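# Free the trapped arm and gently lower the window

## Task

Get the arm that is pinned beneath the fallen window out, and move all of it back onto its own side of the wall so that it sits no less than a hand's width away from the wall. After that, ease the window down until it rests fully on its sill. The task fails if the window ever lands hard on anything. Anything that stays in place only because the robot is holding it does not count at the end, but a window sitting on its sill is fine even if a hand is still touching it or lies beneath it.

## Robot and tools

Robot: two arms, left_arm and right_arm. Each has six joints (waist, shoulder, elbow, forearm roll, wrist pitch, wrist roll) plus a gripper. The names are labels only and do not tell you which side of a camera image an arm appears on.

Frame: every reported position uses one scene frame. Its origin lies on the table surface midway between the arms. +x points out across the table, +z points up, and left_arm sits toward +y. Positions are in metres and orientations are quaternions written w,x,y,z. The reported hand position can be wrong, more so when the arm is stretched far. The gripper's fingers point along its own +z axis and spread along its y axis. The reported point lies between the finger pads, about 5 mm back from the tips.

execute_actions takes "actions", a list holding at most one item, and an optional "pictures" boolean (images come by default). An empty list sends nothing and just reports the state. A motion item is {"rows": [...], "steps": n}: 1 to 15 rows, n from 1 to 15 (15 if omitted), and each step lasts 1/30 s. Each row covers one step, and if there are fewer rows than steps, the last row keeps repeating. A wait item is {"steps": n} with n up to 300. It sends no command and returns once n steps have passed since the previous result, with your reply time counted in. If a call is refused, nothing reaches the robot.

Row layout: one flat list of 14 numbers, each between -1 and 1, covering both arms even if only one moves. Positions 1 to 6 are left_arm's joints in the order above and position 7 is its opening. Positions 8 to 14 give the same for right_arm.

Joint numbers are offsets, not targets. They are scaled so that 1.0 equals 2.217 rad. They count from that arm's joint angles in the most recent result that lists them. If no result in this scene has listed them yet, or for the second and later calls within one reply, they count from the pose the arm holds when the action begins. Every row counts from that same reference, not from the row before it. A row of zeros pulls the arm back to the reference angles; it does not hold the arm still.

Stated joint ranges in rad: waist -2.618..2.618, shoulder 0.000..3.140, elbow -2.967..0.000, forearm roll -1.745..1.745, wrist pitch -1.220..1.220, wrist roll -2.094..2.094. The real end of a range may differ by up to 0.013 rad either way. A request more than 0.013 rad outward past a stated end is refused. A request past the real end, moving farther out than the joint already is, gets clipped at that end, and the result then reports "joint sent to its limit". That note may refer to an earlier action that is still running. If the note is missing, that does not prove there is room left.

Opening is absolute rather than an offset: +1 is fully open and -1 is closed. A full close takes about 1 s or more. grip_measured reports the finger opening on the same scale. Between the extremes, the fingers go to where grip_measured would equal your number. To hold something, command roughly 0.04 below grip_measured for a firm grip, or less below it for a lighter one. Each gripper's reading may be off by about 1 mm. The pads push with about 20 N each at most, and a fast close can squeeze harder.

Motion limits: joint targets move at most 3 rad/s and take 0.6 s to reach that speed, and an arm's joints are timed to arrive together. On each step a target stays within 0.867 rad of the measured angle. If a target would move the gripper more than 70 mm from where it is, the whole arm's targets are scaled back. Large moves therefore take several calls.

Between calls the arms keep heading for the last row you sent. They give up once nothing has moved for a moment or once a step is HELD; after that, only a new action moves them on, though fingers finish opening or closing.

Result lines: the state line gives each arm's position and quaternion. "Joint positions" lists each arm's joint angles in rad, followed by the pad gap in metres (0.070 when fully open). Joint torques follow the same order; they are noisy, have offsets and drift, and are never zero even in free air. "joint command not followed" means a clearance check altered or blocked some joint targets; the rest of the row still ran. HELD marks steps where some or all of your row was not sent. TORQUE FAULT means contact torque reached a joint's load limit (waist, shoulder and elbow 20.2 N m; the three wrist joints 7.04 N m). That arm then freezes for 10 s and the rest of the call is dropped. The wrist motors can only supply about 4 N m, so a heavy load, including a held object's weight, makes them give way. MOTOR HOT appears at 65 °C. At 80 °C an OVER-TEMPERATURE FAULT line appears: that arm stops holding and drops until it cools. Holding loads heats the motors.

zoom_image: {"camera": name, "region": [x0, y0, x1, y1]} uses pixel coordinates of that camera's last image, with the top-left at 0,0 and a maximum size of 504x504. Cameras, all 504x504: cam_head_left and cam_head_right (pinhole), cam_left_wrist and cam_right_wrist (fisheye).

finished_scene: {"scene": n} ends the current scene, passing its number. It cannot be undone and reports whether the goal was met. Replying without calling a tool ends everything.

Things to avoid: letting the window drop or slam, swinging the arms into each other, shoving hard on the wall or window, and releasing something while it is still unsupported. Keep moves smooth and gentle.

Each tool is called after "Emit:" as name([rows], argument=value, ...), one row to a line, values as JSON.

## Session

I'll start by looking at the scene.

Emit:
execute_actions(actions=[])

Scene clock: 0.00 s of 4375.00 s.
left_arm: end_effector_position=(+0.3142, +0.3522, +0.1799) grip_measured=+0.99 end_effector_quat_wxyz=(+0.341, -0.061, +0.938, +0.017) | right_arm: end_effector_position=(+0.4460, -0.0368, +0.2567) grip_measured=+1.00 end_effector_quat_wxyz=(+0.681, -0.262, +0.657, +0.189)
Joint positions: left_arm=[-0.007  1.023 -0.712 -0.009  0.649 -0.003  0.069] | right_arm=[ 0.643  1.74  -0.984 -0.063 -0.67  -0.06   0.07 ]
Joint torques (N m, as the arm reports them, + toward a larger angle): no reading

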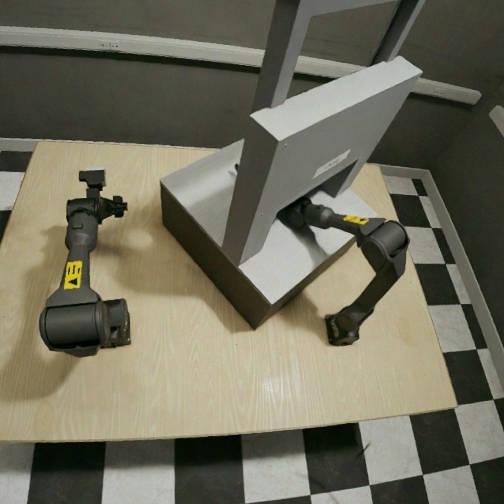

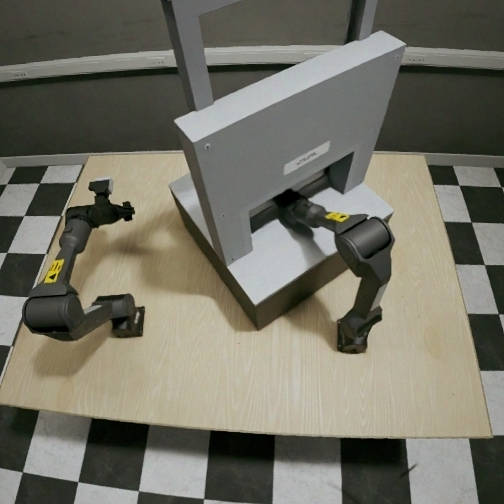

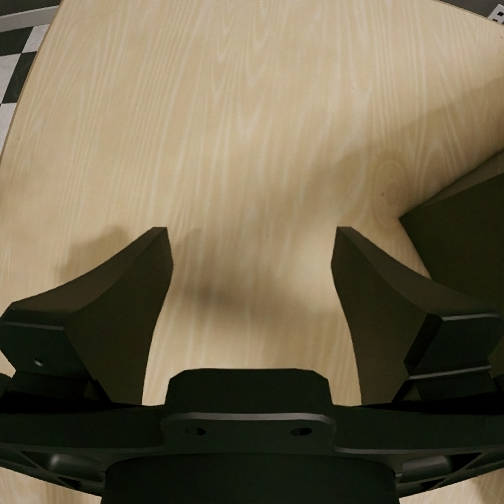

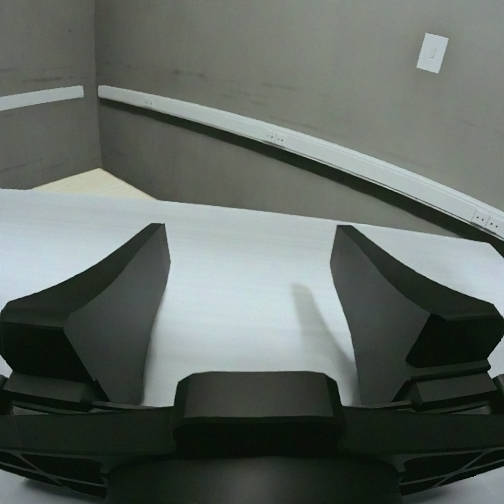

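Emit:
zoom_image(camera="cam_head_left", region=[140, 0, 440, 340])

Emit:
zoom_image(camera="cam_head_right", region=[140, 0, 440, 340])

Region (140, 0, 440, 340) of cam_head_left's 504x504 image, scaled by 1.482, with more detail than that image has; it fills the left 445 columns of this view, and the rest is white.

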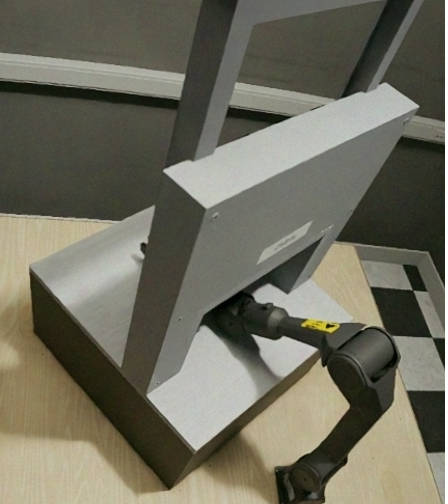

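Region (140, 0, 440, 340) of cam_head_right's 504x504 image, scaled by 1.482, with more detail than that image has; it fills the left 445 columns of this view, and the rest is white.

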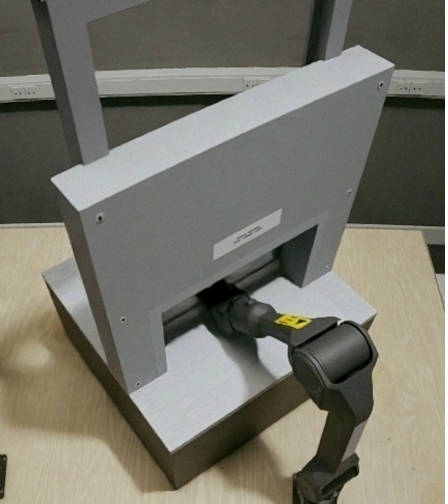

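Emit:
execute_actions([
  {"rows": [[-0.2224, 0, 0, 0, -0.2927, 0, 1, 0, 0, 0, 0, 0, 0, 1]], "steps": 15},
], pictures=false)

Emit:
execute_actions([
  {"steps": 20},
])

Scene clock: 51.70 s of 4375.00 s.
left_arm: end_effector_position=(+0.3684, +0.2411, +0.2623) grip_measured=+0.99 end_effector_quat_wxyz=(+0.546, +0.092, +0.830, -0.068) | right_arm: end_effector_position=(+0.4460, -0.0368, +0.2569) grip_measured=+1.00 end_effector_quat_wxyz=(+0.682, -0.262, +0.657, +0.189)
Joint positions: left_arm=[-0.362  1.023 -0.712 -0.009  0.182 -0.003  0.069] | right_arm=[ 0.643  1.74  -0.984 -0.063 -0.67  -0.059  0.07 ]
Joint torques (N m, as the arm reports them, + toward a larger angle): left_arm=[ 0.63 -1.63 -4.31  0.07 -0.85 -0.07] | right_arm=[ -0.13 -17.81  -7.5    0.42  -1.67   0.2 ]
Steps of this call (steps 1 to 90: nothing new was sent; then 48.20 s passed at rest; steps 91 to 105: all 15 steps of this action). Readings (joint positions):
91: left_arm=[-0.007 1.023 -0.712 -0.009 0.648 -0.003] | right_arm=[0.643 1.740 -0.984 -0.063 -0.670 -0.059]
92: left_arm=[-0.012 1.023 -0.712 -0.009 0.643 -0.003] | right_arm=[0.643 1.740 -0.984 -0.063 -0.670 -0.059]
94: left_arm=[-0.035 1.023 -0.712 -0.009 0.612 -0.003] | right_arm=[0.643 1.740 -0.984 -0.063 -0.670 -0.059]
98: left_arm=[-0.133 1.023 -0.712 -0.009 0.482 -0.003] | right_arm=[0.643 1.740 -0.984 -0.063 -0.670 -0.059]
105: the state above

Scene clock: 52.37 s of 4375.00 s.
left_arm: end_effector_position=(+0.3661, +0.1923, +0.3004) grip_measured=+0.99 end_effector_quat_wxyz=(+0.612, +0.139, +0.769, -0.118) | right_arm: end_effector_position=(+0.4460, -0.0368, +0.2569) grip_measured=+1.00 end_effector_quat_wxyz=(+0.682, -0.262, +0.657, +0.189)
Joint positions: left_arm=[-0.5    1.023 -0.712 -0.009  0.001 -0.003  0.069] | right_arm=[ 0.643  1.74  -0.984 -0.063 -0.67  -0.059  0.07 ]
Joint torques (N m, as the arm reports them, + toward a larger angle): left_arm=[ 1.35 -1.61 -4.51  0.08 -0.89 -0.07] | right_arm=[ -0.12 -17.19  -7.52   0.39  -1.65   0.14]
Steps of this call (steps 1 to 20: the robot went on to your last target). Readings (joint positions):
1: left_arm=[-0.393 1.023 -0.712 -0.009 0.140 -0.003] | right_arm=[0.643 1.740 -0.984 -0.063 -0.670 -0.059]
2: left_arm=[-0.422 1.023 -0.712 -0.009 0.102 -0.003] | right_arm=[0.643 1.740 -0.984 -0.063 -0.670 -0.059]
4: left_arm=[-0.465 1.023 -0.712 -0.009 0.045 -0.003] | right_arm=[0.643 1.740 -0.984 -0.063 -0.670 -0.059]
8: left_arm=[-0.501 1.023 -0.712 -0.009 -0.001 -0.003] | right_arm=[0.643 1.740 -0.984 -0.063 -0.670 -0.059]
20: the state above

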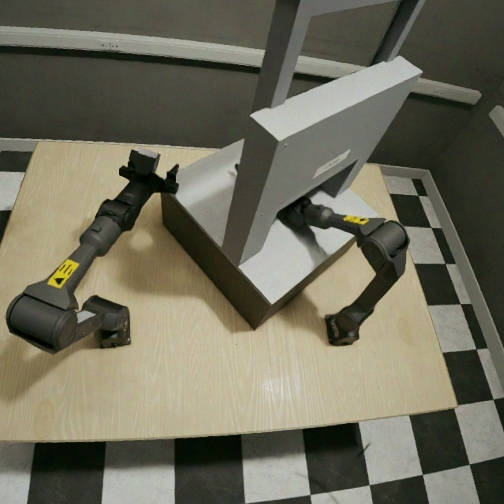

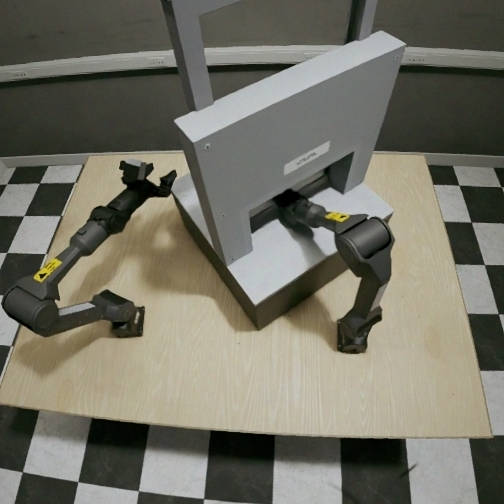

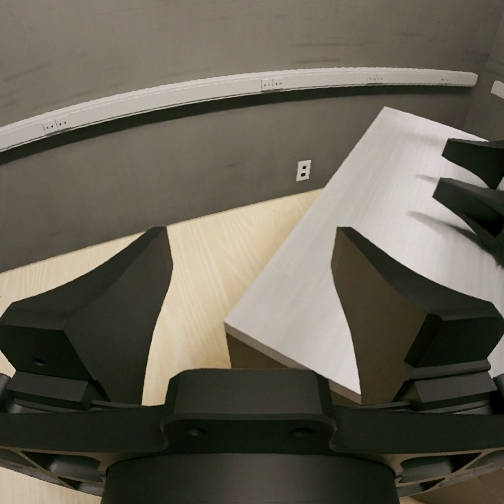

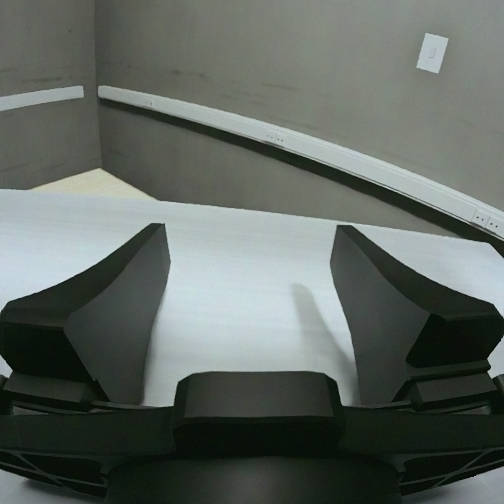

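Emit:
execute_actions([
  {"rows": [[0.0902, 0.3622, -0.4479, -0.5372, 0.5408, 0.5426, 1, 0, 0, 0, 0, 0, 0, 1]], "steps": 15},
], pictures=false)

Emit:
execute_actions([
  {"steps": 30},
])

Scene clock: 102.77 s of 4375.00 s.
left_arm: end_effector_position=(+0.4352, +0.1434, +0.2685) grip_measured=+0.99 end_effector_quat_wxyz=(+0.428, +0.214, +0.860, -0.180) | right_arm: end_effector_position=(+0.4460, -0.0368, +0.2568) grip_measured=+1.00 end_effector_quat_wxyz=(+0.682, -0.262, +0.657, +0.189)
Joint positions: left_arm=[-0.39   1.463 -1.236 -0.59   0.583  0.58   0.069] | right_arm=[ 0.643  1.74  -0.984 -0.063 -0.67  -0.06   0.07 ]
Joint torques (N m, as the arm reports them, + toward a larger angle): left_arm=[ 1.33 -3.79 -4.57 -0.3  -0.74 -0.03] | right_arm=[ -0.09 -16.07  -7.41   0.28  -1.55   0.09]
Steps of this call (steps 1 to 15: the robot went on to your last target; steps 16 to 90: nothing new was sent; then 46.90 s passed at rest; steps 91 to 105: all 15 steps of this action). Readings (joint positions):
91: left_arm=[-0.500 1.023 -0.712 -0.010 0.001 -0.002] | right_arm=[0.643 1.740 -0.984 -0.063 -0.670 -0.060]
92: left_arm=[-0.498 1.029 -0.718 -0.015 0.006 0.003] | right_arm=[0.643 1.740 -0.984 -0.063 -0.670 -0.060]
94: left_arm=[-0.491 1.057 -0.749 -0.046 0.037 0.034] | right_arm=[0.643 1.740 -0.984 -0.063 -0.670 -0.060]
98: left_arm=[-0.462 1.174 -0.879 -0.176 0.167 0.164] | right_arm=[0.643 1.740 -0.984 -0.063 -0.670 -0.060]
105: the state above

Scene clock: 103.77 s of 4375.00 s.
left_arm: end_effector_position=(+0.4374, +0.0555, +0.3224) grip_measured=+0.99 end_effector_quat_wxyz=(+0.393, +0.427, +0.702, -0.413) | right_arm: end_effector_position=(+0.4460, -0.0368, +0.2568) grip_measured=+1.00 end_effector_quat_wxyz=(+0.682, -0.262, +0.657, +0.189)
Joint positions: left_arm=[-0.3    1.826 -1.705 -1.2    1.199  1.2    0.069] | right_arm=[ 0.643  1.74  -0.984 -0.063 -0.67  -0.06   0.07 ]
Joint torques (N m, as the arm reports them, + toward a larger angle): left_arm=[ 0.99 -5.71 -3.47 -0.6  -0.12 -0.19] | right_arm=[ -0.09 -16.68  -7.39   0.28  -1.54   0.19]
Steps of this call (steps 1 to 30: the robot went on to your last target). Readings (joint positions):
1: left_arm=[-0.381 1.500 -1.283 -0.652 0.646 0.643] | right_arm=[0.643 1.740 -0.984 -0.063 -0.670 -0.060]
2: left_arm=[-0.372 1.536 -1.330 -0.712 0.707 0.705] | right_arm=[0.643 1.740 -0.984 -0.063 -0.670 -0.060]
4: left_arm=[-0.355 1.607 -1.422 -0.832 0.828 0.827] | right_arm=[0.643 1.740 -0.984 -0.063 -0.670 -0.060]
8: left_arm=[-0.323 1.732 -1.584 -1.043 1.040 1.040] | right_arm=[0.643 1.740 -0.984 -0.063 -0.670 -0.060]
30: the state above
All arms were judged still, so your last target was given up. Only a new action makes them travel on or press farther. Fingers that are still opening or closing keep moving.

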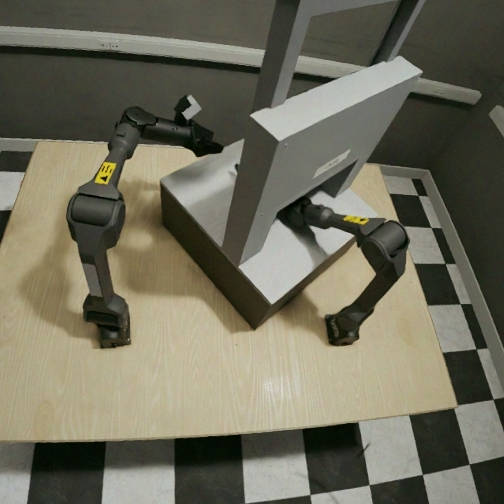

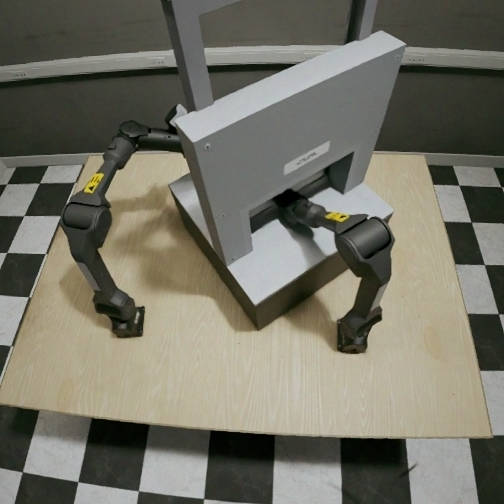

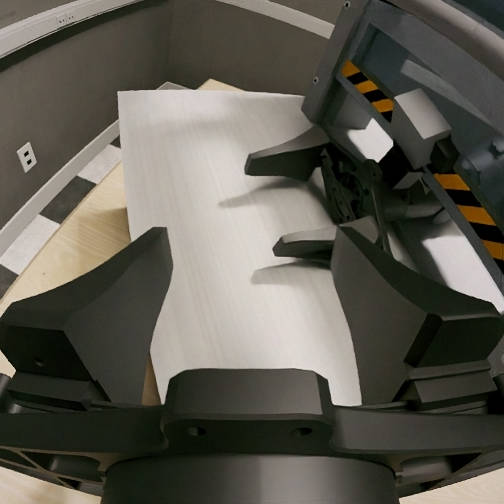

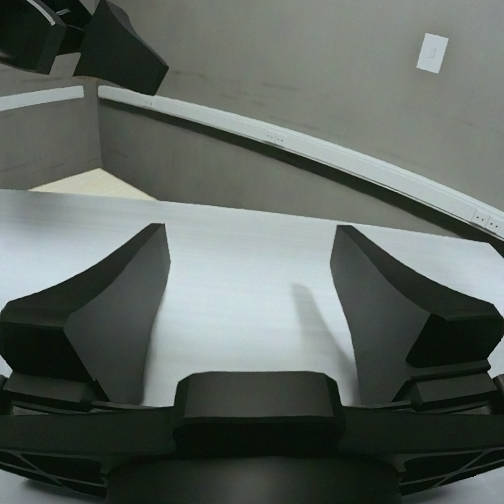

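Emit:
zoom_image(camera="cam_left_wrist", region=[280, 0, 504, 300])

Region (280, 0, 504, 300) of cam_left_wrist's 504x504 image, scaled by 1.680, with more detail than that image has; it fills the left 376 columns of this view, and the rest is white.

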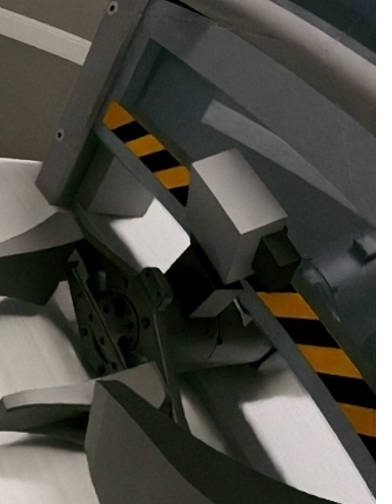

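Emit:
execute_actions([
  {"rows": [[-0.0677, 0, 0, -0.18, 0, 0.18, 1, 0, 0, 0, 0, 0, 0, 1]], "steps": 15},
], pictures=false)

Emit:
execute_actions([
  {"steps": 15},
])

Scene clock: 125.17 s of 4375.00 s.
left_arm: end_effector_position=(+0.3925, -0.0141, +0.4008) grip_measured=+0.99 end_effector_quat_wxyz=(+0.509, +0.480, +0.518, -0.492) | right_arm: end_effector_position=(+0.4460, -0.0368, +0.2568) grip_measured=+1.00 end_effector_quat_wxyz=(+0.682, -0.262, +0.657, +0.189)
Joint positions: left_arm=[-0.446  1.825 -1.704 -1.588  1.2    1.588  0.069] | right_arm=[ 0.643  1.74  -0.984 -0.063 -0.67  -0.059  0.07 ]
Joint torques (N m, as the arm reports them, + toward a larger angle): left_arm=[ 1.09 -5.46 -4.   -0.72 -0.1  -0.11] | right_arm=[ -0.12 -17.63  -7.36   0.28  -1.54   0.2 ]
Steps of this call (steps 1 to 90: nothing new was sent; then 17.90 s passed at rest; steps 91 to 105: all 15 steps of this action). Readings (joint positions):
91: left_arm=[-0.300 1.826 -1.704 -1.200 1.200 1.200] | right_arm=[0.643 1.740 -0.984 -0.063 -0.670 -0.059]
92: left_arm=[-0.302 1.826 -1.704 -1.205 1.200 1.205] | right_arm=[0.643 1.740 -0.984 -0.063 -0.670 -0.059]
94: left_arm=[-0.314 1.826 -1.704 -1.235 1.200 1.236] | right_arm=[0.643 1.740 -0.984 -0.063 -0.670 -0.059]
98: left_arm=[-0.363 1.826 -1.704 -1.366 1.200 1.367] | right_arm=[0.643 1.740 -0.984 -0.063 -0.670 -0.059]
105: the state above

Scene clock: 125.67 s of 4375.00 s.
left_arm: end_effector_position=(+0.3916, -0.0154, +0.4031) grip_measured=+0.99 end_effector_quat_wxyz=(+0.513, +0.480, +0.512, -0.494) | right_arm: end_effector_position=(+0.4460, -0.0368, +0.2568) grip_measured=+1.00 end_effector_quat_wxyz=(+0.682, -0.262, +0.657, +0.189)
Joint positions: left_arm=[-0.45   1.825 -1.704 -1.599  1.199  1.599  0.069] | right_arm=[ 0.643  1.74  -0.984 -0.063 -0.67  -0.059  0.07 ]
Joint torques (N m, as the arm reports them, + toward a larger angle): left_arm=[ 1.62 -5.07 -4.65 -0.66 -0.14 -0.21] | right_arm=[ -0.14 -17.44  -7.38   0.28  -1.54   0.15]
Steps of this call (steps 1 to 15: the robot went on to your last target). Readings (joint positions):
1: left_arm=[-0.450 1.825 -1.704 -1.597 1.200 1.597] | right_arm=[0.643 1.740 -0.984 -0.063 -0.670 -0.059]
2: left_arm=[-0.451 1.825 -1.704 -1.600 1.200 1.600] | right_arm=[0.643 1.740 -0.984 -0.063 -0.670 -0.059]
4: left_arm=[-0.451 1.825 -1.704 -1.600 1.200 1.600] | right_arm=[0.643 1.740 -0.984 -0.063 -0.670 -0.059]
8: left_arm=[-0.450 1.825 -1.704 -1.599 1.200 1.600] | right_arm=[0.643 1.740 -0.984 -0.063 -0.670 -0.059]
15: the state above

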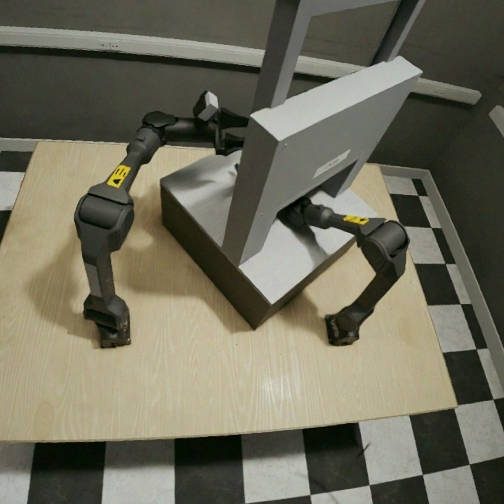

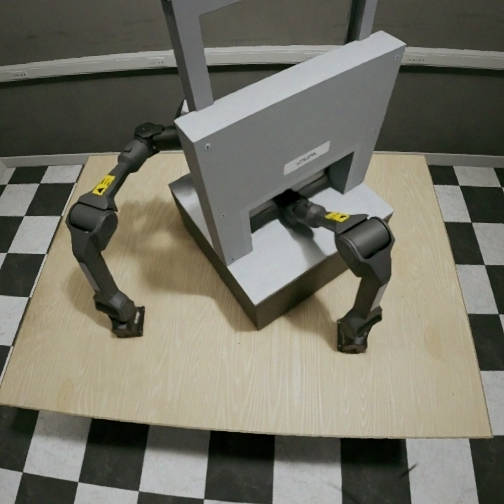

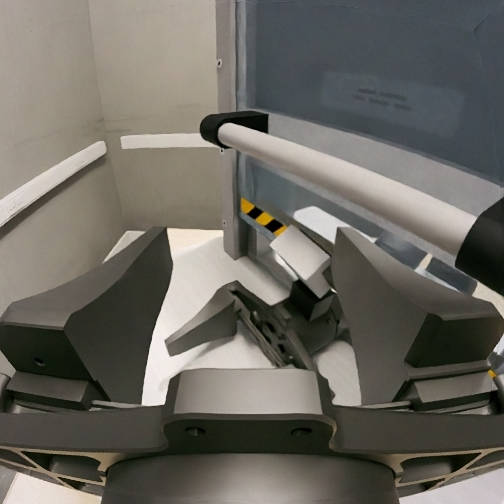

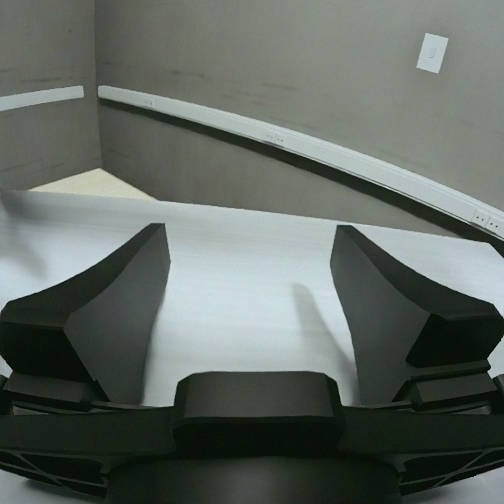

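Emit:
execute_actions([
  {"rows": [[-0.1669, 0.1254, -0.0352, 0, -1.0, 0, 1, 0, 0, 0, 0, 0, 0, 1]], "steps": 15},
], pictures=false)

Emit:
execute_actions([
  {"steps": 35},
], pictures=false)

Scene clock: 246.17 s of 4375.00 s.
left_arm: end_effector_position=(+0.4751, -0.0752, +0.3352) grip_measured=+0.99 end_effector_quat_wxyz=(+0.551, +0.378, +0.636, -0.387) | right_arm: end_effector_position=(+0.4460, -0.0368, +0.2568) grip_measured=+1.00 end_effector_quat_wxyz=(+0.682, -0.262, +0.657, +0.189)
Joint positions: left_arm=[-0.639  1.968 -1.744 -1.599  0.637  1.599  0.069] | right_arm=[ 0.643  1.74  -0.984 -0.063 -0.67  -0.06   0.07 ]
Joint torques (N m, as the arm reports them, + toward a larger angle): left_arm=[ 0.66 -6.14 -4.68 -0.32 -0.21 -0.21] | right_arm=[ -0.14 -16.45  -7.39   0.28  -1.54   0.1 ]
Steps of this call (steps 1 to 15: the robot went on to your last target; steps 16 to 90: nothing new was sent; then 117.00 s passed at rest; steps 91 to 105: all 15 steps of this action). Readings (joint positions):
91: left_arm=[-0.450 1.826 -1.705 -1.599 1.198 1.599] | right_arm=[0.643 1.740 -0.984 -0.063 -0.670 -0.060]
92: left_arm=[-0.451 1.828 -1.706 -1.599 1.193 1.599] | right_arm=[0.643 1.740 -0.984 -0.063 -0.670 -0.060]
94: left_arm=[-0.464 1.837 -1.709 -1.599 1.162 1.599] | right_arm=[0.643 1.740 -0.984 -0.063 -0.670 -0.060]
98: left_arm=[-0.518 1.878 -1.720 -1.599 1.032 1.599] | right_arm=[0.643 1.740 -0.984 -0.063 -0.670 -0.060]
105: the state above

Scene clock: 247.33 s of 4375.00 s.
left_arm: end_effector_position=(+0.5735, +0.1221, +0.2777) grip_measured=+0.99 end_effector_quat_wxyz=(+0.629, -0.049, +0.755, +0.180) | right_arm: end_effector_position=(+0.4460, -0.0368, +0.2568) grip_measured=+1.00 end_effector_quat_wxyz=(+0.682, -0.262, +0.657, +0.189)
Joint positions: left_arm=[-0.82   2.103 -1.782 -1.599 -1.016  1.599  0.069] | right_arm=[ 0.643  1.74  -0.984 -0.063 -0.67  -0.06   0.07 ]
Joint torques (N m, as the arm reports them, + toward a larger angle): left_arm=[ 0.44 -6.16 -4.61  1.06 -0.18 -0.16] | right_arm=[ -0.13 -16.47  -7.39   0.28  -1.54   0.21]
Steps of this call (steps 1 to 35: the robot went on to your last target). Readings (joint positions):
1: left_arm=[-0.653 1.979 -1.747 -1.599 0.573 1.599] | right_arm=[0.643 1.740 -0.984 -0.063 -0.670 -0.060]
2: left_arm=[-0.666 1.988 -1.750 -1.599 0.508 1.599] | right_arm=[0.643 1.740 -0.984 -0.063 -0.670 -0.060]
4: left_arm=[-0.689 2.006 -1.755 -1.599 0.376 1.599] | right_arm=[0.643 1.740 -0.984 -0.063 -0.670 -0.060]
8: left_arm=[-0.726 2.033 -1.762 -1.599 0.112 1.599] | right_arm=[0.643 1.740 -0.984 -0.063 -0.670 -0.060]
35: the state above

Emit:
execute_actions([
  {"rows": [[0, 0, 0, 0.0537, -0.083, -0.0537, 1, 0, 0, 0, 0, 0, 0, 1]], "steps": 15},
])

Scene clock: 255.00 s of 4375.00 s.
left_arm: end_effector_position=(+0.5616, +0.1544, +0.3096) grip_measured=+0.99 end_effector_quat_wxyz=(+0.669, -0.119, +0.697, +0.229) | right_arm: end_effector_position=(+0.4460, -0.0368, +0.2568) grip_measured=+1.00 end_effector_quat_wxyz=(+0.682, -0.262, +0.657, +0.189)
Joint positions: left_arm=[-0.82   2.104 -1.782 -1.479 -1.2    1.479  0.069] | right_arm=[ 0.643  1.74  -0.984 -0.063 -0.67  -0.059  0.07 ]
Joint torques (N m, as the arm reports them, + toward a larger angle): left_arm=[ 1.05 -6.59 -4.3   0.82 -0.25  0.01] | right_arm=[ -0.13 -16.44  -7.38   0.27  -1.54   0.2 ]
Steps of this call (steps 1 to 15: the robot went on to your last target; steps 16 to 90: nothing new was sent; then 4.17 s passed at rest; steps 91 to 105: all 15 steps of this action). Readings (joint positions):
91: left_arm=[-0.820 2.103 -1.782 -1.599 -1.018 1.599] | right_arm=[0.643 1.740 -0.984 -0.063 -0.670 -0.059]
92: left_arm=[-0.820 2.104 -1.782 -1.596 -1.024 1.597] | right_arm=[0.643 1.740 -0.984 -0.063 -0.670 -0.059]
94: left_arm=[-0.820 2.104 -1.782 -1.577 -1.055 1.577] | right_arm=[0.643 1.740 -0.984 -0.063 -0.670 -0.059]
98: left_arm=[-0.820 2.104 -1.782 -1.503 -1.166 1.504] | right_arm=[0.643 1.740 -0.984 -0.063 -0.670 -0.059]
105: the state above

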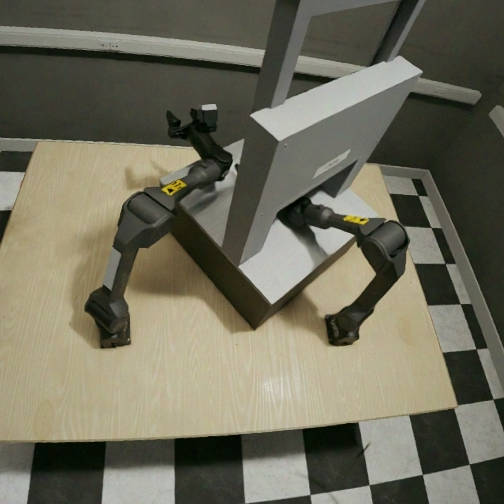

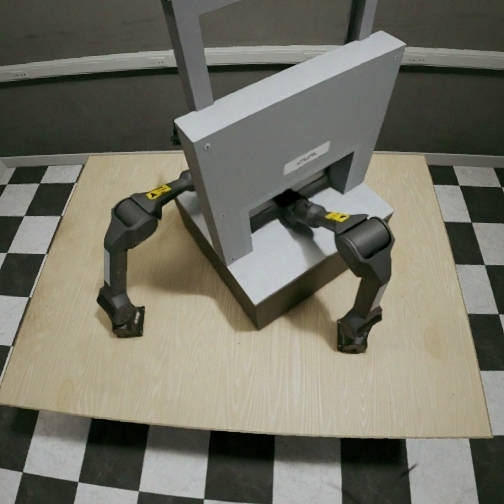

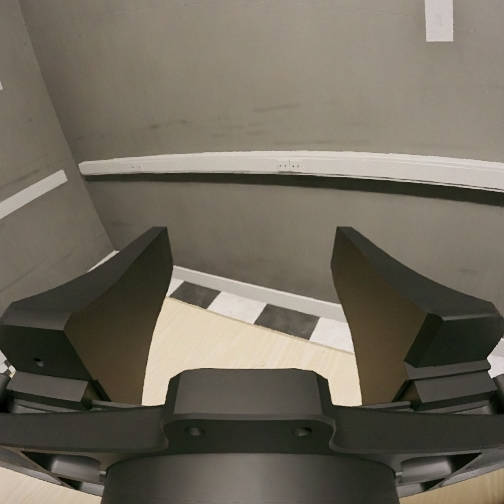

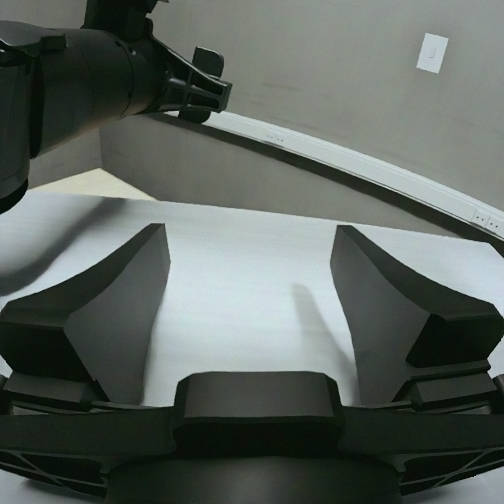

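Emit:
execute_actions([
  {"rows": [[-0.0794, 0, 0, 0, 0, 0, 1, 0, 0, 0, 0, 0, 0, 1]], "steps": 15},
])

Scene clock: 260.13 s of 4375.00 s.
left_arm: end_effector_position=(+0.5246, +0.0655, +0.3097) grip_measured=+0.99 end_effector_quat_wxyz=(+0.686, -0.058, +0.705, +0.169) | right_arm: end_effector_position=(+0.4460, -0.0368, +0.2568) grip_measured=+1.00 end_effector_quat_wxyz=(+0.682, -0.262, +0.657, +0.189)
Joint positions: left_arm=[-0.996  2.103 -1.782 -1.48  -1.2    1.48   0.069] | right_arm=[ 0.643  1.74  -0.984 -0.063 -0.67  -0.06   0.07 ]
Joint torques (N m, as the arm reports them, + toward a larger angle): left_arm=[ 1.27 -6.45 -4.23  1.26 -0.35 -0.16] | right_arm=[ -0.13 -16.46  -7.37   0.29  -1.54   0.09]
Steps of this call (steps 1 to 15: the robot went on to your last target; steps 16 to 90: nothing new was sent; then 1.63 s passed at rest; steps 91 to 105: all 15 steps of this action). Readings (joint positions):
91: left_arm=[-0.821 2.103 -1.782 -1.480 -1.201 1.480] | right_arm=[0.643 1.740 -0.984 -0.063 -0.670 -0.060]
92: left_arm=[-0.825 2.103 -1.782 -1.480 -1.201 1.480] | right_arm=[0.643 1.740 -0.984 -0.063 -0.670 -0.060]
94: left_arm=[-0.855 2.103 -1.782 -1.480 -1.201 1.480] | right_arm=[0.643 1.740 -0.984 -0.063 -0.670 -0.060]
98: left_arm=[-0.967 2.103 -1.782 -1.480 -1.200 1.480] | right_arm=[0.643 1.740 -0.984 -0.063 -0.670 -0.060]
105: the state above

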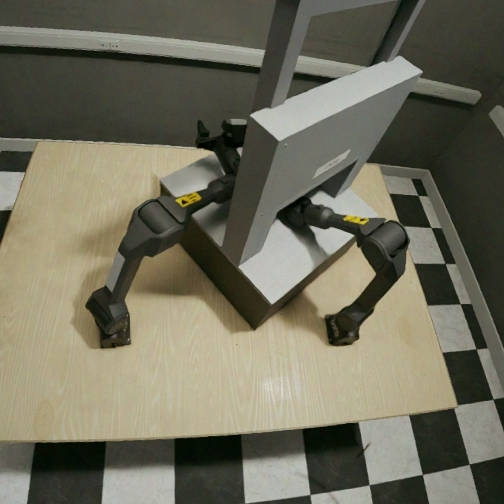

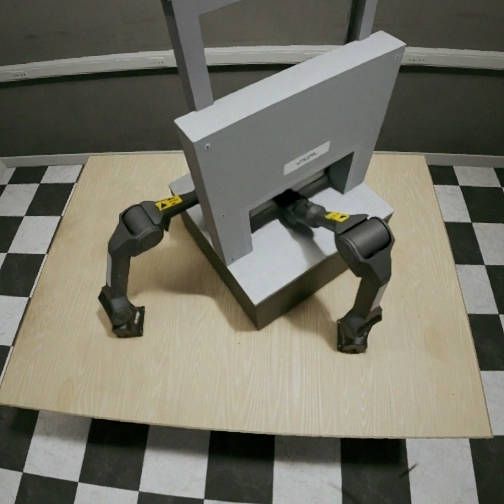

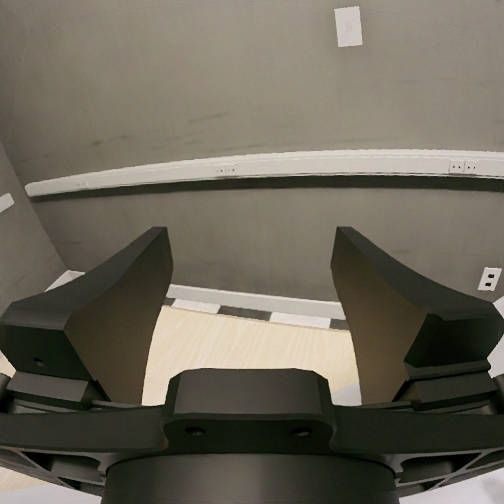

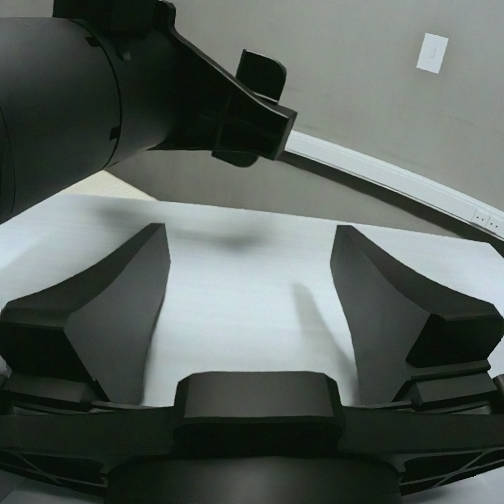

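Emit:
execute_actions([
  {"rows": [[0, -0.0051, -0.0452, 0, 0, 0, 1, 0, 0, 0, 0, 0, 0, 1]], "steps": 15},
], pictures=false)

Scene clock: 271.97 s of 4375.00 s.
left_arm: end_effector_position=(+0.5241, +0.0659, +0.3493) grip_measured=+0.99 end_effector_quat_wxyz=(+0.709, -0.093, +0.686, +0.137) | right_arm: end_effector_position=(+0.4460, -0.0368, +0.2568) grip_measured=+1.00 end_effector_quat_wxyz=(+0.682, -0.262, +0.657, +0.189)
Joint positions: left_arm=[-0.996  2.092 -1.883 -1.479 -1.201  1.479  0.069] | right_arm=[ 0.643  1.74  -0.984 -0.063 -0.67  -0.059  0.07 ]
Joint torques (N m, as the arm reports them, + toward a larger angle): left_arm=[ 0.52 -6.09 -3.82  0.81 -0.18  0.03] | right_arm=[ -0.14 -16.45  -7.4    0.28  -1.54   0.2 ]
Steps of this call (steps 1 to 15: the robot went on to your last target; steps 16 to 90: nothing new was sent; then 8.33 s passed at rest; steps 91 to 105: all 15 steps of this action). Readings (joint positions):
91: left_arm=[-0.996 2.104 -1.783 -1.479 -1.200 1.479] | right_arm=[0.643 1.740 -0.984 -0.063 -0.670 -0.059]
92: left_arm=[-0.996 2.104 -1.788 -1.479 -1.200 1.479] | right_arm=[0.643 1.740 -0.984 -0.063 -0.670 -0.059]
94: left_arm=[-0.996 2.102 -1.819 -1.479 -1.200 1.479] | right_arm=[0.643 1.740 -0.984 -0.063 -0.670 -0.059]
98: left_arm=[-0.996 2.090 -1.886 -1.479 -1.201 1.479] | right_arm=[0.643 1.740 -0.984 -0.063 -0.670 -0.059]
105: the state above

Emit:
execute_actions([
  {"rows": [[0, 0.0001, -0.0037, 0, 0, 0, 1, 0, 0, 0, 0, 0, 0, 1],[0, 0.0002, -0.0075, 0, 0, 0, 1, 0, 0, 0, 0, 0, 0, 1],[0, 0.0003, -0.0112, 0, 0, 0, 1, 0, 0, 0, 0, 0, 0, 1],[0, 0.0004, -0.015, 0, 0, 0, 1, 0, 0, 0, 0, 0, 0, 1],[0, 0.0005, -0.0187, 0, 0, 0, 1, 0, 0, 0, 0, 0, 0, 1],[0, 0.0006, -0.0225, 0, 0, 0, 1, 0, 0, 0, 0, 0, 0, 1],[0, 0.0007, -0.0262, 0, 0, 0, 1, 0, 0, 0, 0, 0, 0, 1],[0, 0.0007, -0.03, 0, 0, 0, 1, 0, 0, 0, 0, 0, 0, 1],[0, 0.0008, -0.0337, 0, 0, 0, 1, 0, 0, 0, 0, 0, 0, 1],[0, 0.0009, -0.0375, 0, 0, 0, 1, 0, 0, 0, 0, 0, 0, 1],[0, 0.001, -0.0412, 0, 0, 0, 1, 0, 0, 0, 0, 0, 0, 1],[0, 0.0011, -0.045, 0, 0, 0, 1, 0, 0, 0, 0, 0, 0, 1],[0, 0.0012, -0.0487, 0, 0, 0, 1, 0, 0, 0, 0, 0, 0, 1],[0, 0.0013, -0.0525, 0, 0, 0, 1, 0, 0, 0, 0, 0, 0, 1],[0, 0.0014, -0.0562, 0, 0, 0, 1, 0, 0, 0, 0, 0, 0, 1]], "steps": 15},
], pictures=false)

Emit:
execute_actions([
  {"steps": 10},
])

Scene clock: 283.03 s of 4375.00 s.
left_arm: end_effector_position=(+0.5233, +0.0669, +0.3862) grip_measured=+0.99 end_effector_quat_wxyz=(+0.728, -0.128, +0.665, +0.104) | right_arm: end_effector_position=(+0.4460, -0.0368, +0.2578) grip_measured=+1.00 end_effector_quat_wxyz=(+0.682, -0.262, +0.656, +0.189)
Joint positions: left_arm=[-0.996  2.096 -1.999 -1.478 -1.2    1.48   0.069] | right_arm=[ 0.643  1.739 -0.985 -0.063 -0.671 -0.06   0.07 ]
Joint torques (N m, as the arm reports them, + toward a larger angle): left_arm=[ 0.56 -7.37 -5.67  1.03 -0.16 -0.23] | right_arm=[ -0.32 -15.11  -6.07   0.29  -1.3    0.15]
Steps of this call (steps 1 to 15: the robot went on to your last target; steps 16 to 90: nothing new was sent; then 7.57 s passed at rest; steps 91 to 105: all 15 steps of this action). Readings (joint positions):
91: left_arm=[-0.996 2.092 -1.883 -1.480 -1.200 1.480] | right_arm=[0.643 1.740 -0.984 -0.063 -0.670 -0.060]
92: left_arm=[-0.996 2.093 -1.888 -1.480 -1.200 1.480] | right_arm=[0.643 1.740 -0.984 -0.063 -0.670 -0.060]
94: left_arm=[-0.996 2.093 -1.907 -1.480 -1.200 1.480] | right_arm=[0.643 1.740 -0.984 -0.063 -0.670 -0.060]
98: left_arm=[-0.996 2.093 -1.943 -1.480 -1.200 1.480] | right_arm=[0.643 1.740 -0.984 -0.063 -0.670 -0.060]
105: the state above

Scene clock: 283.37 s of 4375.00 s.
left_arm: end_effector_position=(+0.5234, +0.0668, +0.3878) grip_measured=+0.99 end_effector_quat_wxyz=(+0.729, -0.130, +0.664, +0.102) | right_arm: end_effector_position=(+0.4461, -0.0367, +0.2594) grip_measured=+1.00 end_effector_quat_wxyz=(+0.684, -0.261, +0.654, +0.190)
Joint positions: left_arm=[-0.996  2.097 -2.006 -1.478 -1.2    1.479  0.069] | right_arm=[ 0.643  1.738 -0.987 -0.063 -0.671 -0.06   0.07 ]
Joint torques (N m, as the arm reports them, + toward a larger angle): left_arm=[ 0.76 -8.97 -5.96  1.   -0.2  -0.24] | right_arm=[ -0.12 -12.87  -3.88   0.24  -0.99   0.13]
Steps of this call (steps 1 to 10: the robot went on to your last target). Readings (joint positions):
1: left_arm=[-0.996 2.097 -2.005 -1.478 -1.200 1.480] | right_arm=[0.643 1.738 -0.987 -0.063 -0.671 -0.060]
2: left_arm=[-0.996 2.097 -2.006 -1.478 -1.200 1.480] | right_arm=[0.643 1.738 -0.987 -0.063 -0.671 -0.060]
4: left_arm=[-0.996 2.097 -2.006 -1.478 -1.200 1.480] | right_arm=[0.643 1.738 -0.987 -0.063 -0.671 -0.060]
8: left_arm=[-0.996 2.097 -2.006 -1.478 -1.200 1.480] | right_arm=[0.643 1.738 -0.987 -0.063 -0.671 -0.060]
10: the state above

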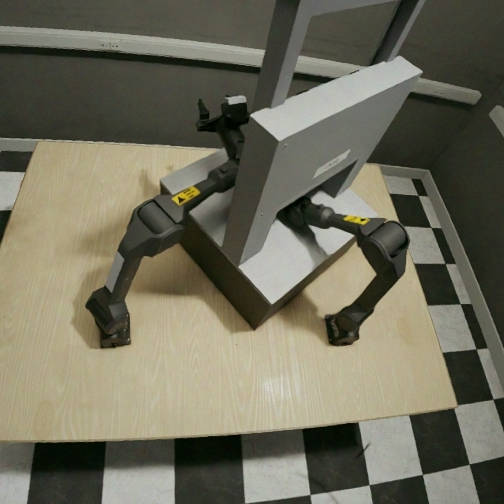

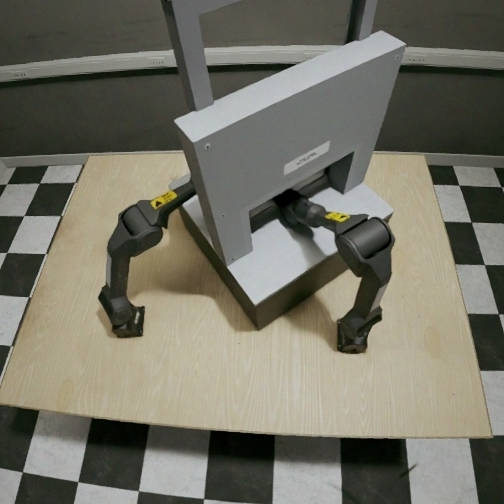

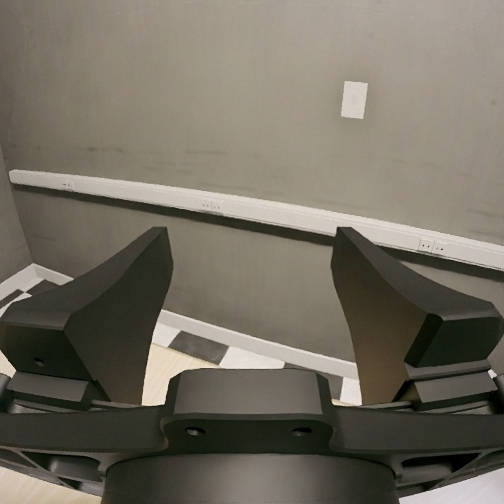

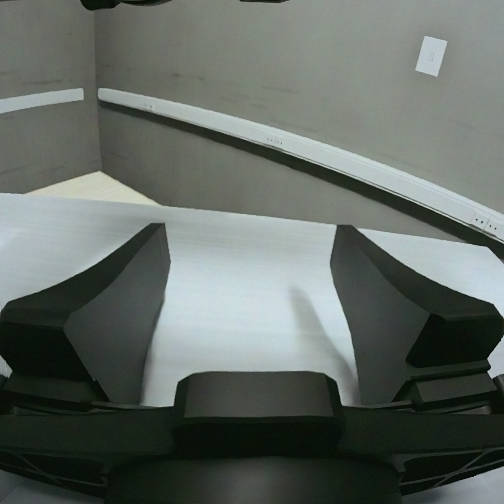

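Emit:
execute_actions([
  {"rows": [[0, 0.0004, -0.0046, 0, 0, 0, 1, 0, 0, 0, 0, 0, 0, 1],[0, 0.0009, -0.0093, 0, 0, 0, 1, 0, 0, 0, 0, 0, 0, 1],[0, 0.0013, -0.0139, 0, 0, 0, 1, 0, 0, 0, 0, 0, 0, 1],[0, 0.0017, -0.0185, 0, 0, 0, 1, 0, 0, 0, 0, 0, 0, 1],[0, 0.0021, -0.0231, 0, 0, 0, 1, 0, 0, 0, 0, 0, 0, 1],[0, 0.0026, -0.0278, 0, 0, 0, 1, 0, 0, 0, 0, 0, 0, 1],[0, 0.003, -0.0324, 0, 0, 0, 1, 0, 0, 0, 0, 0, 0, 1],[0, 0.0037, -0.0373, 0, 0, 0, 1, 0, 0, 0, 0, 0, 0, 1],[0, 0.0046, -0.0426, 0, 0, 0, 1, 0, 0, 0, 0, 0, 0, 1],[0, 0.0055, -0.0478, 0, 0, 0, 1, 0, 0, 0, 0, 0, 0, 1],[0, 0.0065, -0.0531, 0, 0, 0, 1, 0, 0, 0, 0, 0, 0, 1],[0, 0.0074, -0.0583, 0, 0, 0, 1, 0, 0, 0, 0, 0, 0, 1],[0, 0.0083, -0.0636, 0, 0, 0, 1, 0, 0, 0, 0, 0, 0, 1],[0, 0.0093, -0.0688, 0, 0, 0, 1, 0, 0, 0, 0, 0, 0, 1],[0, 0.0102, -0.0741, 0, 0, 0, 1, 0, 0, 0, 0, 0, 0, 1]], "steps": 15},
], pictures=false)

Emit:
execute_actions([
  {"steps": 10},
])

Scene clock: 313.97 s of 4375.00 s.
left_arm: end_effector_position=(+0.5213, +0.0692, +0.4267) grip_measured=+0.99 end_effector_quat_wxyz=(+0.749, -0.170, +0.637, +0.063) | right_arm: end_effector_position=(+0.4461, -0.0367, +0.2590) grip_measured=+1.00 end_effector_quat_wxyz=(+0.683, -0.261, +0.655, +0.190)
Joint positions: left_arm=[-0.996  2.118 -2.158 -1.479 -1.2    1.479  0.069] | right_arm=[ 0.643  1.738 -0.987 -0.063 -0.671 -0.059  0.07 ]
Joint torques (N m, as the arm reports them, + toward a larger angle): left_arm=[  0.75 -11.89  -8.12   0.83   0.    -0.15] | right_arm=[ -0.16 -10.89  -4.85  -0.05  -0.94   0.2 ]
Steps of this call (steps 1 to 15: the robot went on to your last target; steps 16 to 90: nothing new was sent; then 27.10 s passed at rest; steps 91 to 105: all 15 steps of this action). Readings (joint positions):
91: left_arm=[-0.996 2.095 -2.008 -1.479 -1.201 1.479] | right_arm=[0.643 1.739 -0.984 -0.063 -0.670 -0.059]
92: left_arm=[-0.996 2.096 -2.014 -1.479 -1.200 1.479] | right_arm=[0.643 1.739 -0.985 -0.063 -0.670 -0.059]
94: left_arm=[-0.996 2.099 -2.036 -1.479 -1.200 1.479] | right_arm=[0.643 1.739 -0.985 -0.063 -0.670 -0.059]
98: left_arm=[-0.996 2.103 -2.079 -1.479 -1.200 1.479] | right_arm=[0.643 1.739 -0.985 -0.063 -0.670 -0.059]
105: the state above

Scene clock: 314.30 s of 4375.00 s.
left_arm: end_effector_position=(+0.5207, +0.0699, +0.4306) grip_measured=+0.99 end_effector_quat_wxyz=(+0.751, -0.174, +0.634, +0.059) | right_arm: end_effector_position=(+0.4461, -0.0367, +0.2594) grip_measured=+1.00 end_effector_quat_wxyz=(+0.684, -0.261, +0.655, +0.190)
Joint positions: left_arm=[-0.996  2.119 -2.172 -1.479 -1.2    1.479  0.069] | right_arm=[ 0.643  1.738 -0.987 -0.063 -0.671 -0.059  0.07 ]
Joint torques (N m, as the arm reports them, + toward a larger angle): left_arm=[  0.74 -11.54  -6.29   0.97  -0.05  -0.12] | right_arm=[ -0.11 -10.84  -4.47  -0.06  -0.93   0.17]
Steps of this call (steps 1 to 10: the robot went on to your last target). Readings (joint positions):
1: left_arm=[-0.996 2.120 -2.168 -1.479 -1.200 1.479] | right_arm=[0.643 1.738 -0.987 -0.063 -0.671 -0.059]
2: left_arm=[-0.996 2.120 -2.173 -1.479 -1.200 1.479] | right_arm=[0.643 1.738 -0.987 -0.063 -0.671 -0.059]
4: left_arm=[-0.996 2.119 -2.173 -1.479 -1.200 1.479] | right_arm=[0.643 1.738 -0.987 -0.063 -0.671 -0.059]
8: left_arm=[-0.996 2.119 -2.172 -1.479 -1.200 1.479] | right_arm=[0.643 1.738 -0.987 -0.063 -0.671 -0.059]
10: the state above

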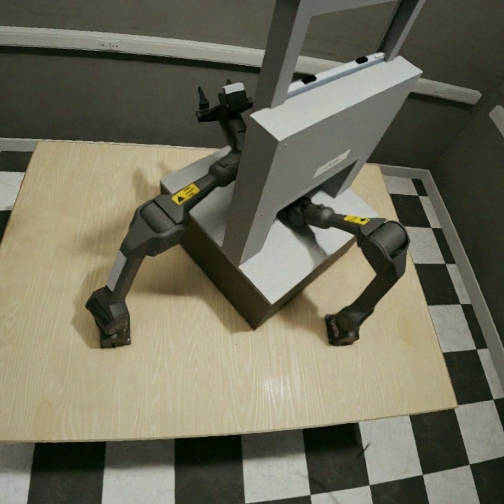

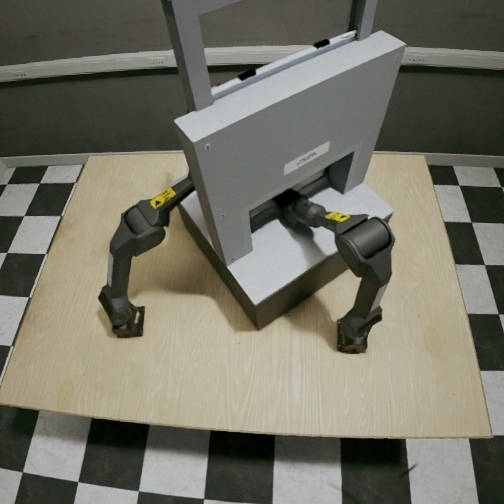

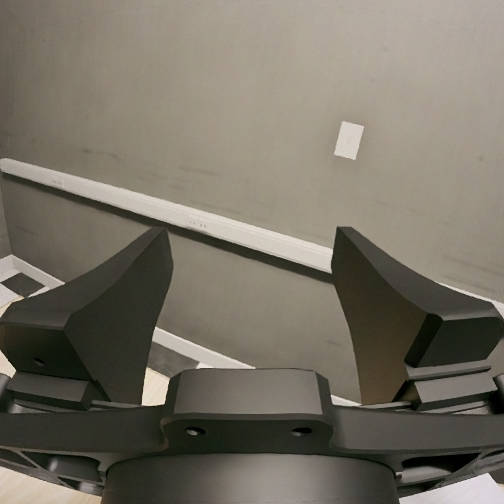

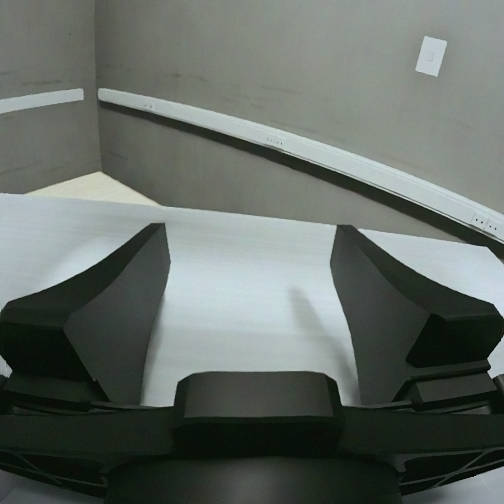

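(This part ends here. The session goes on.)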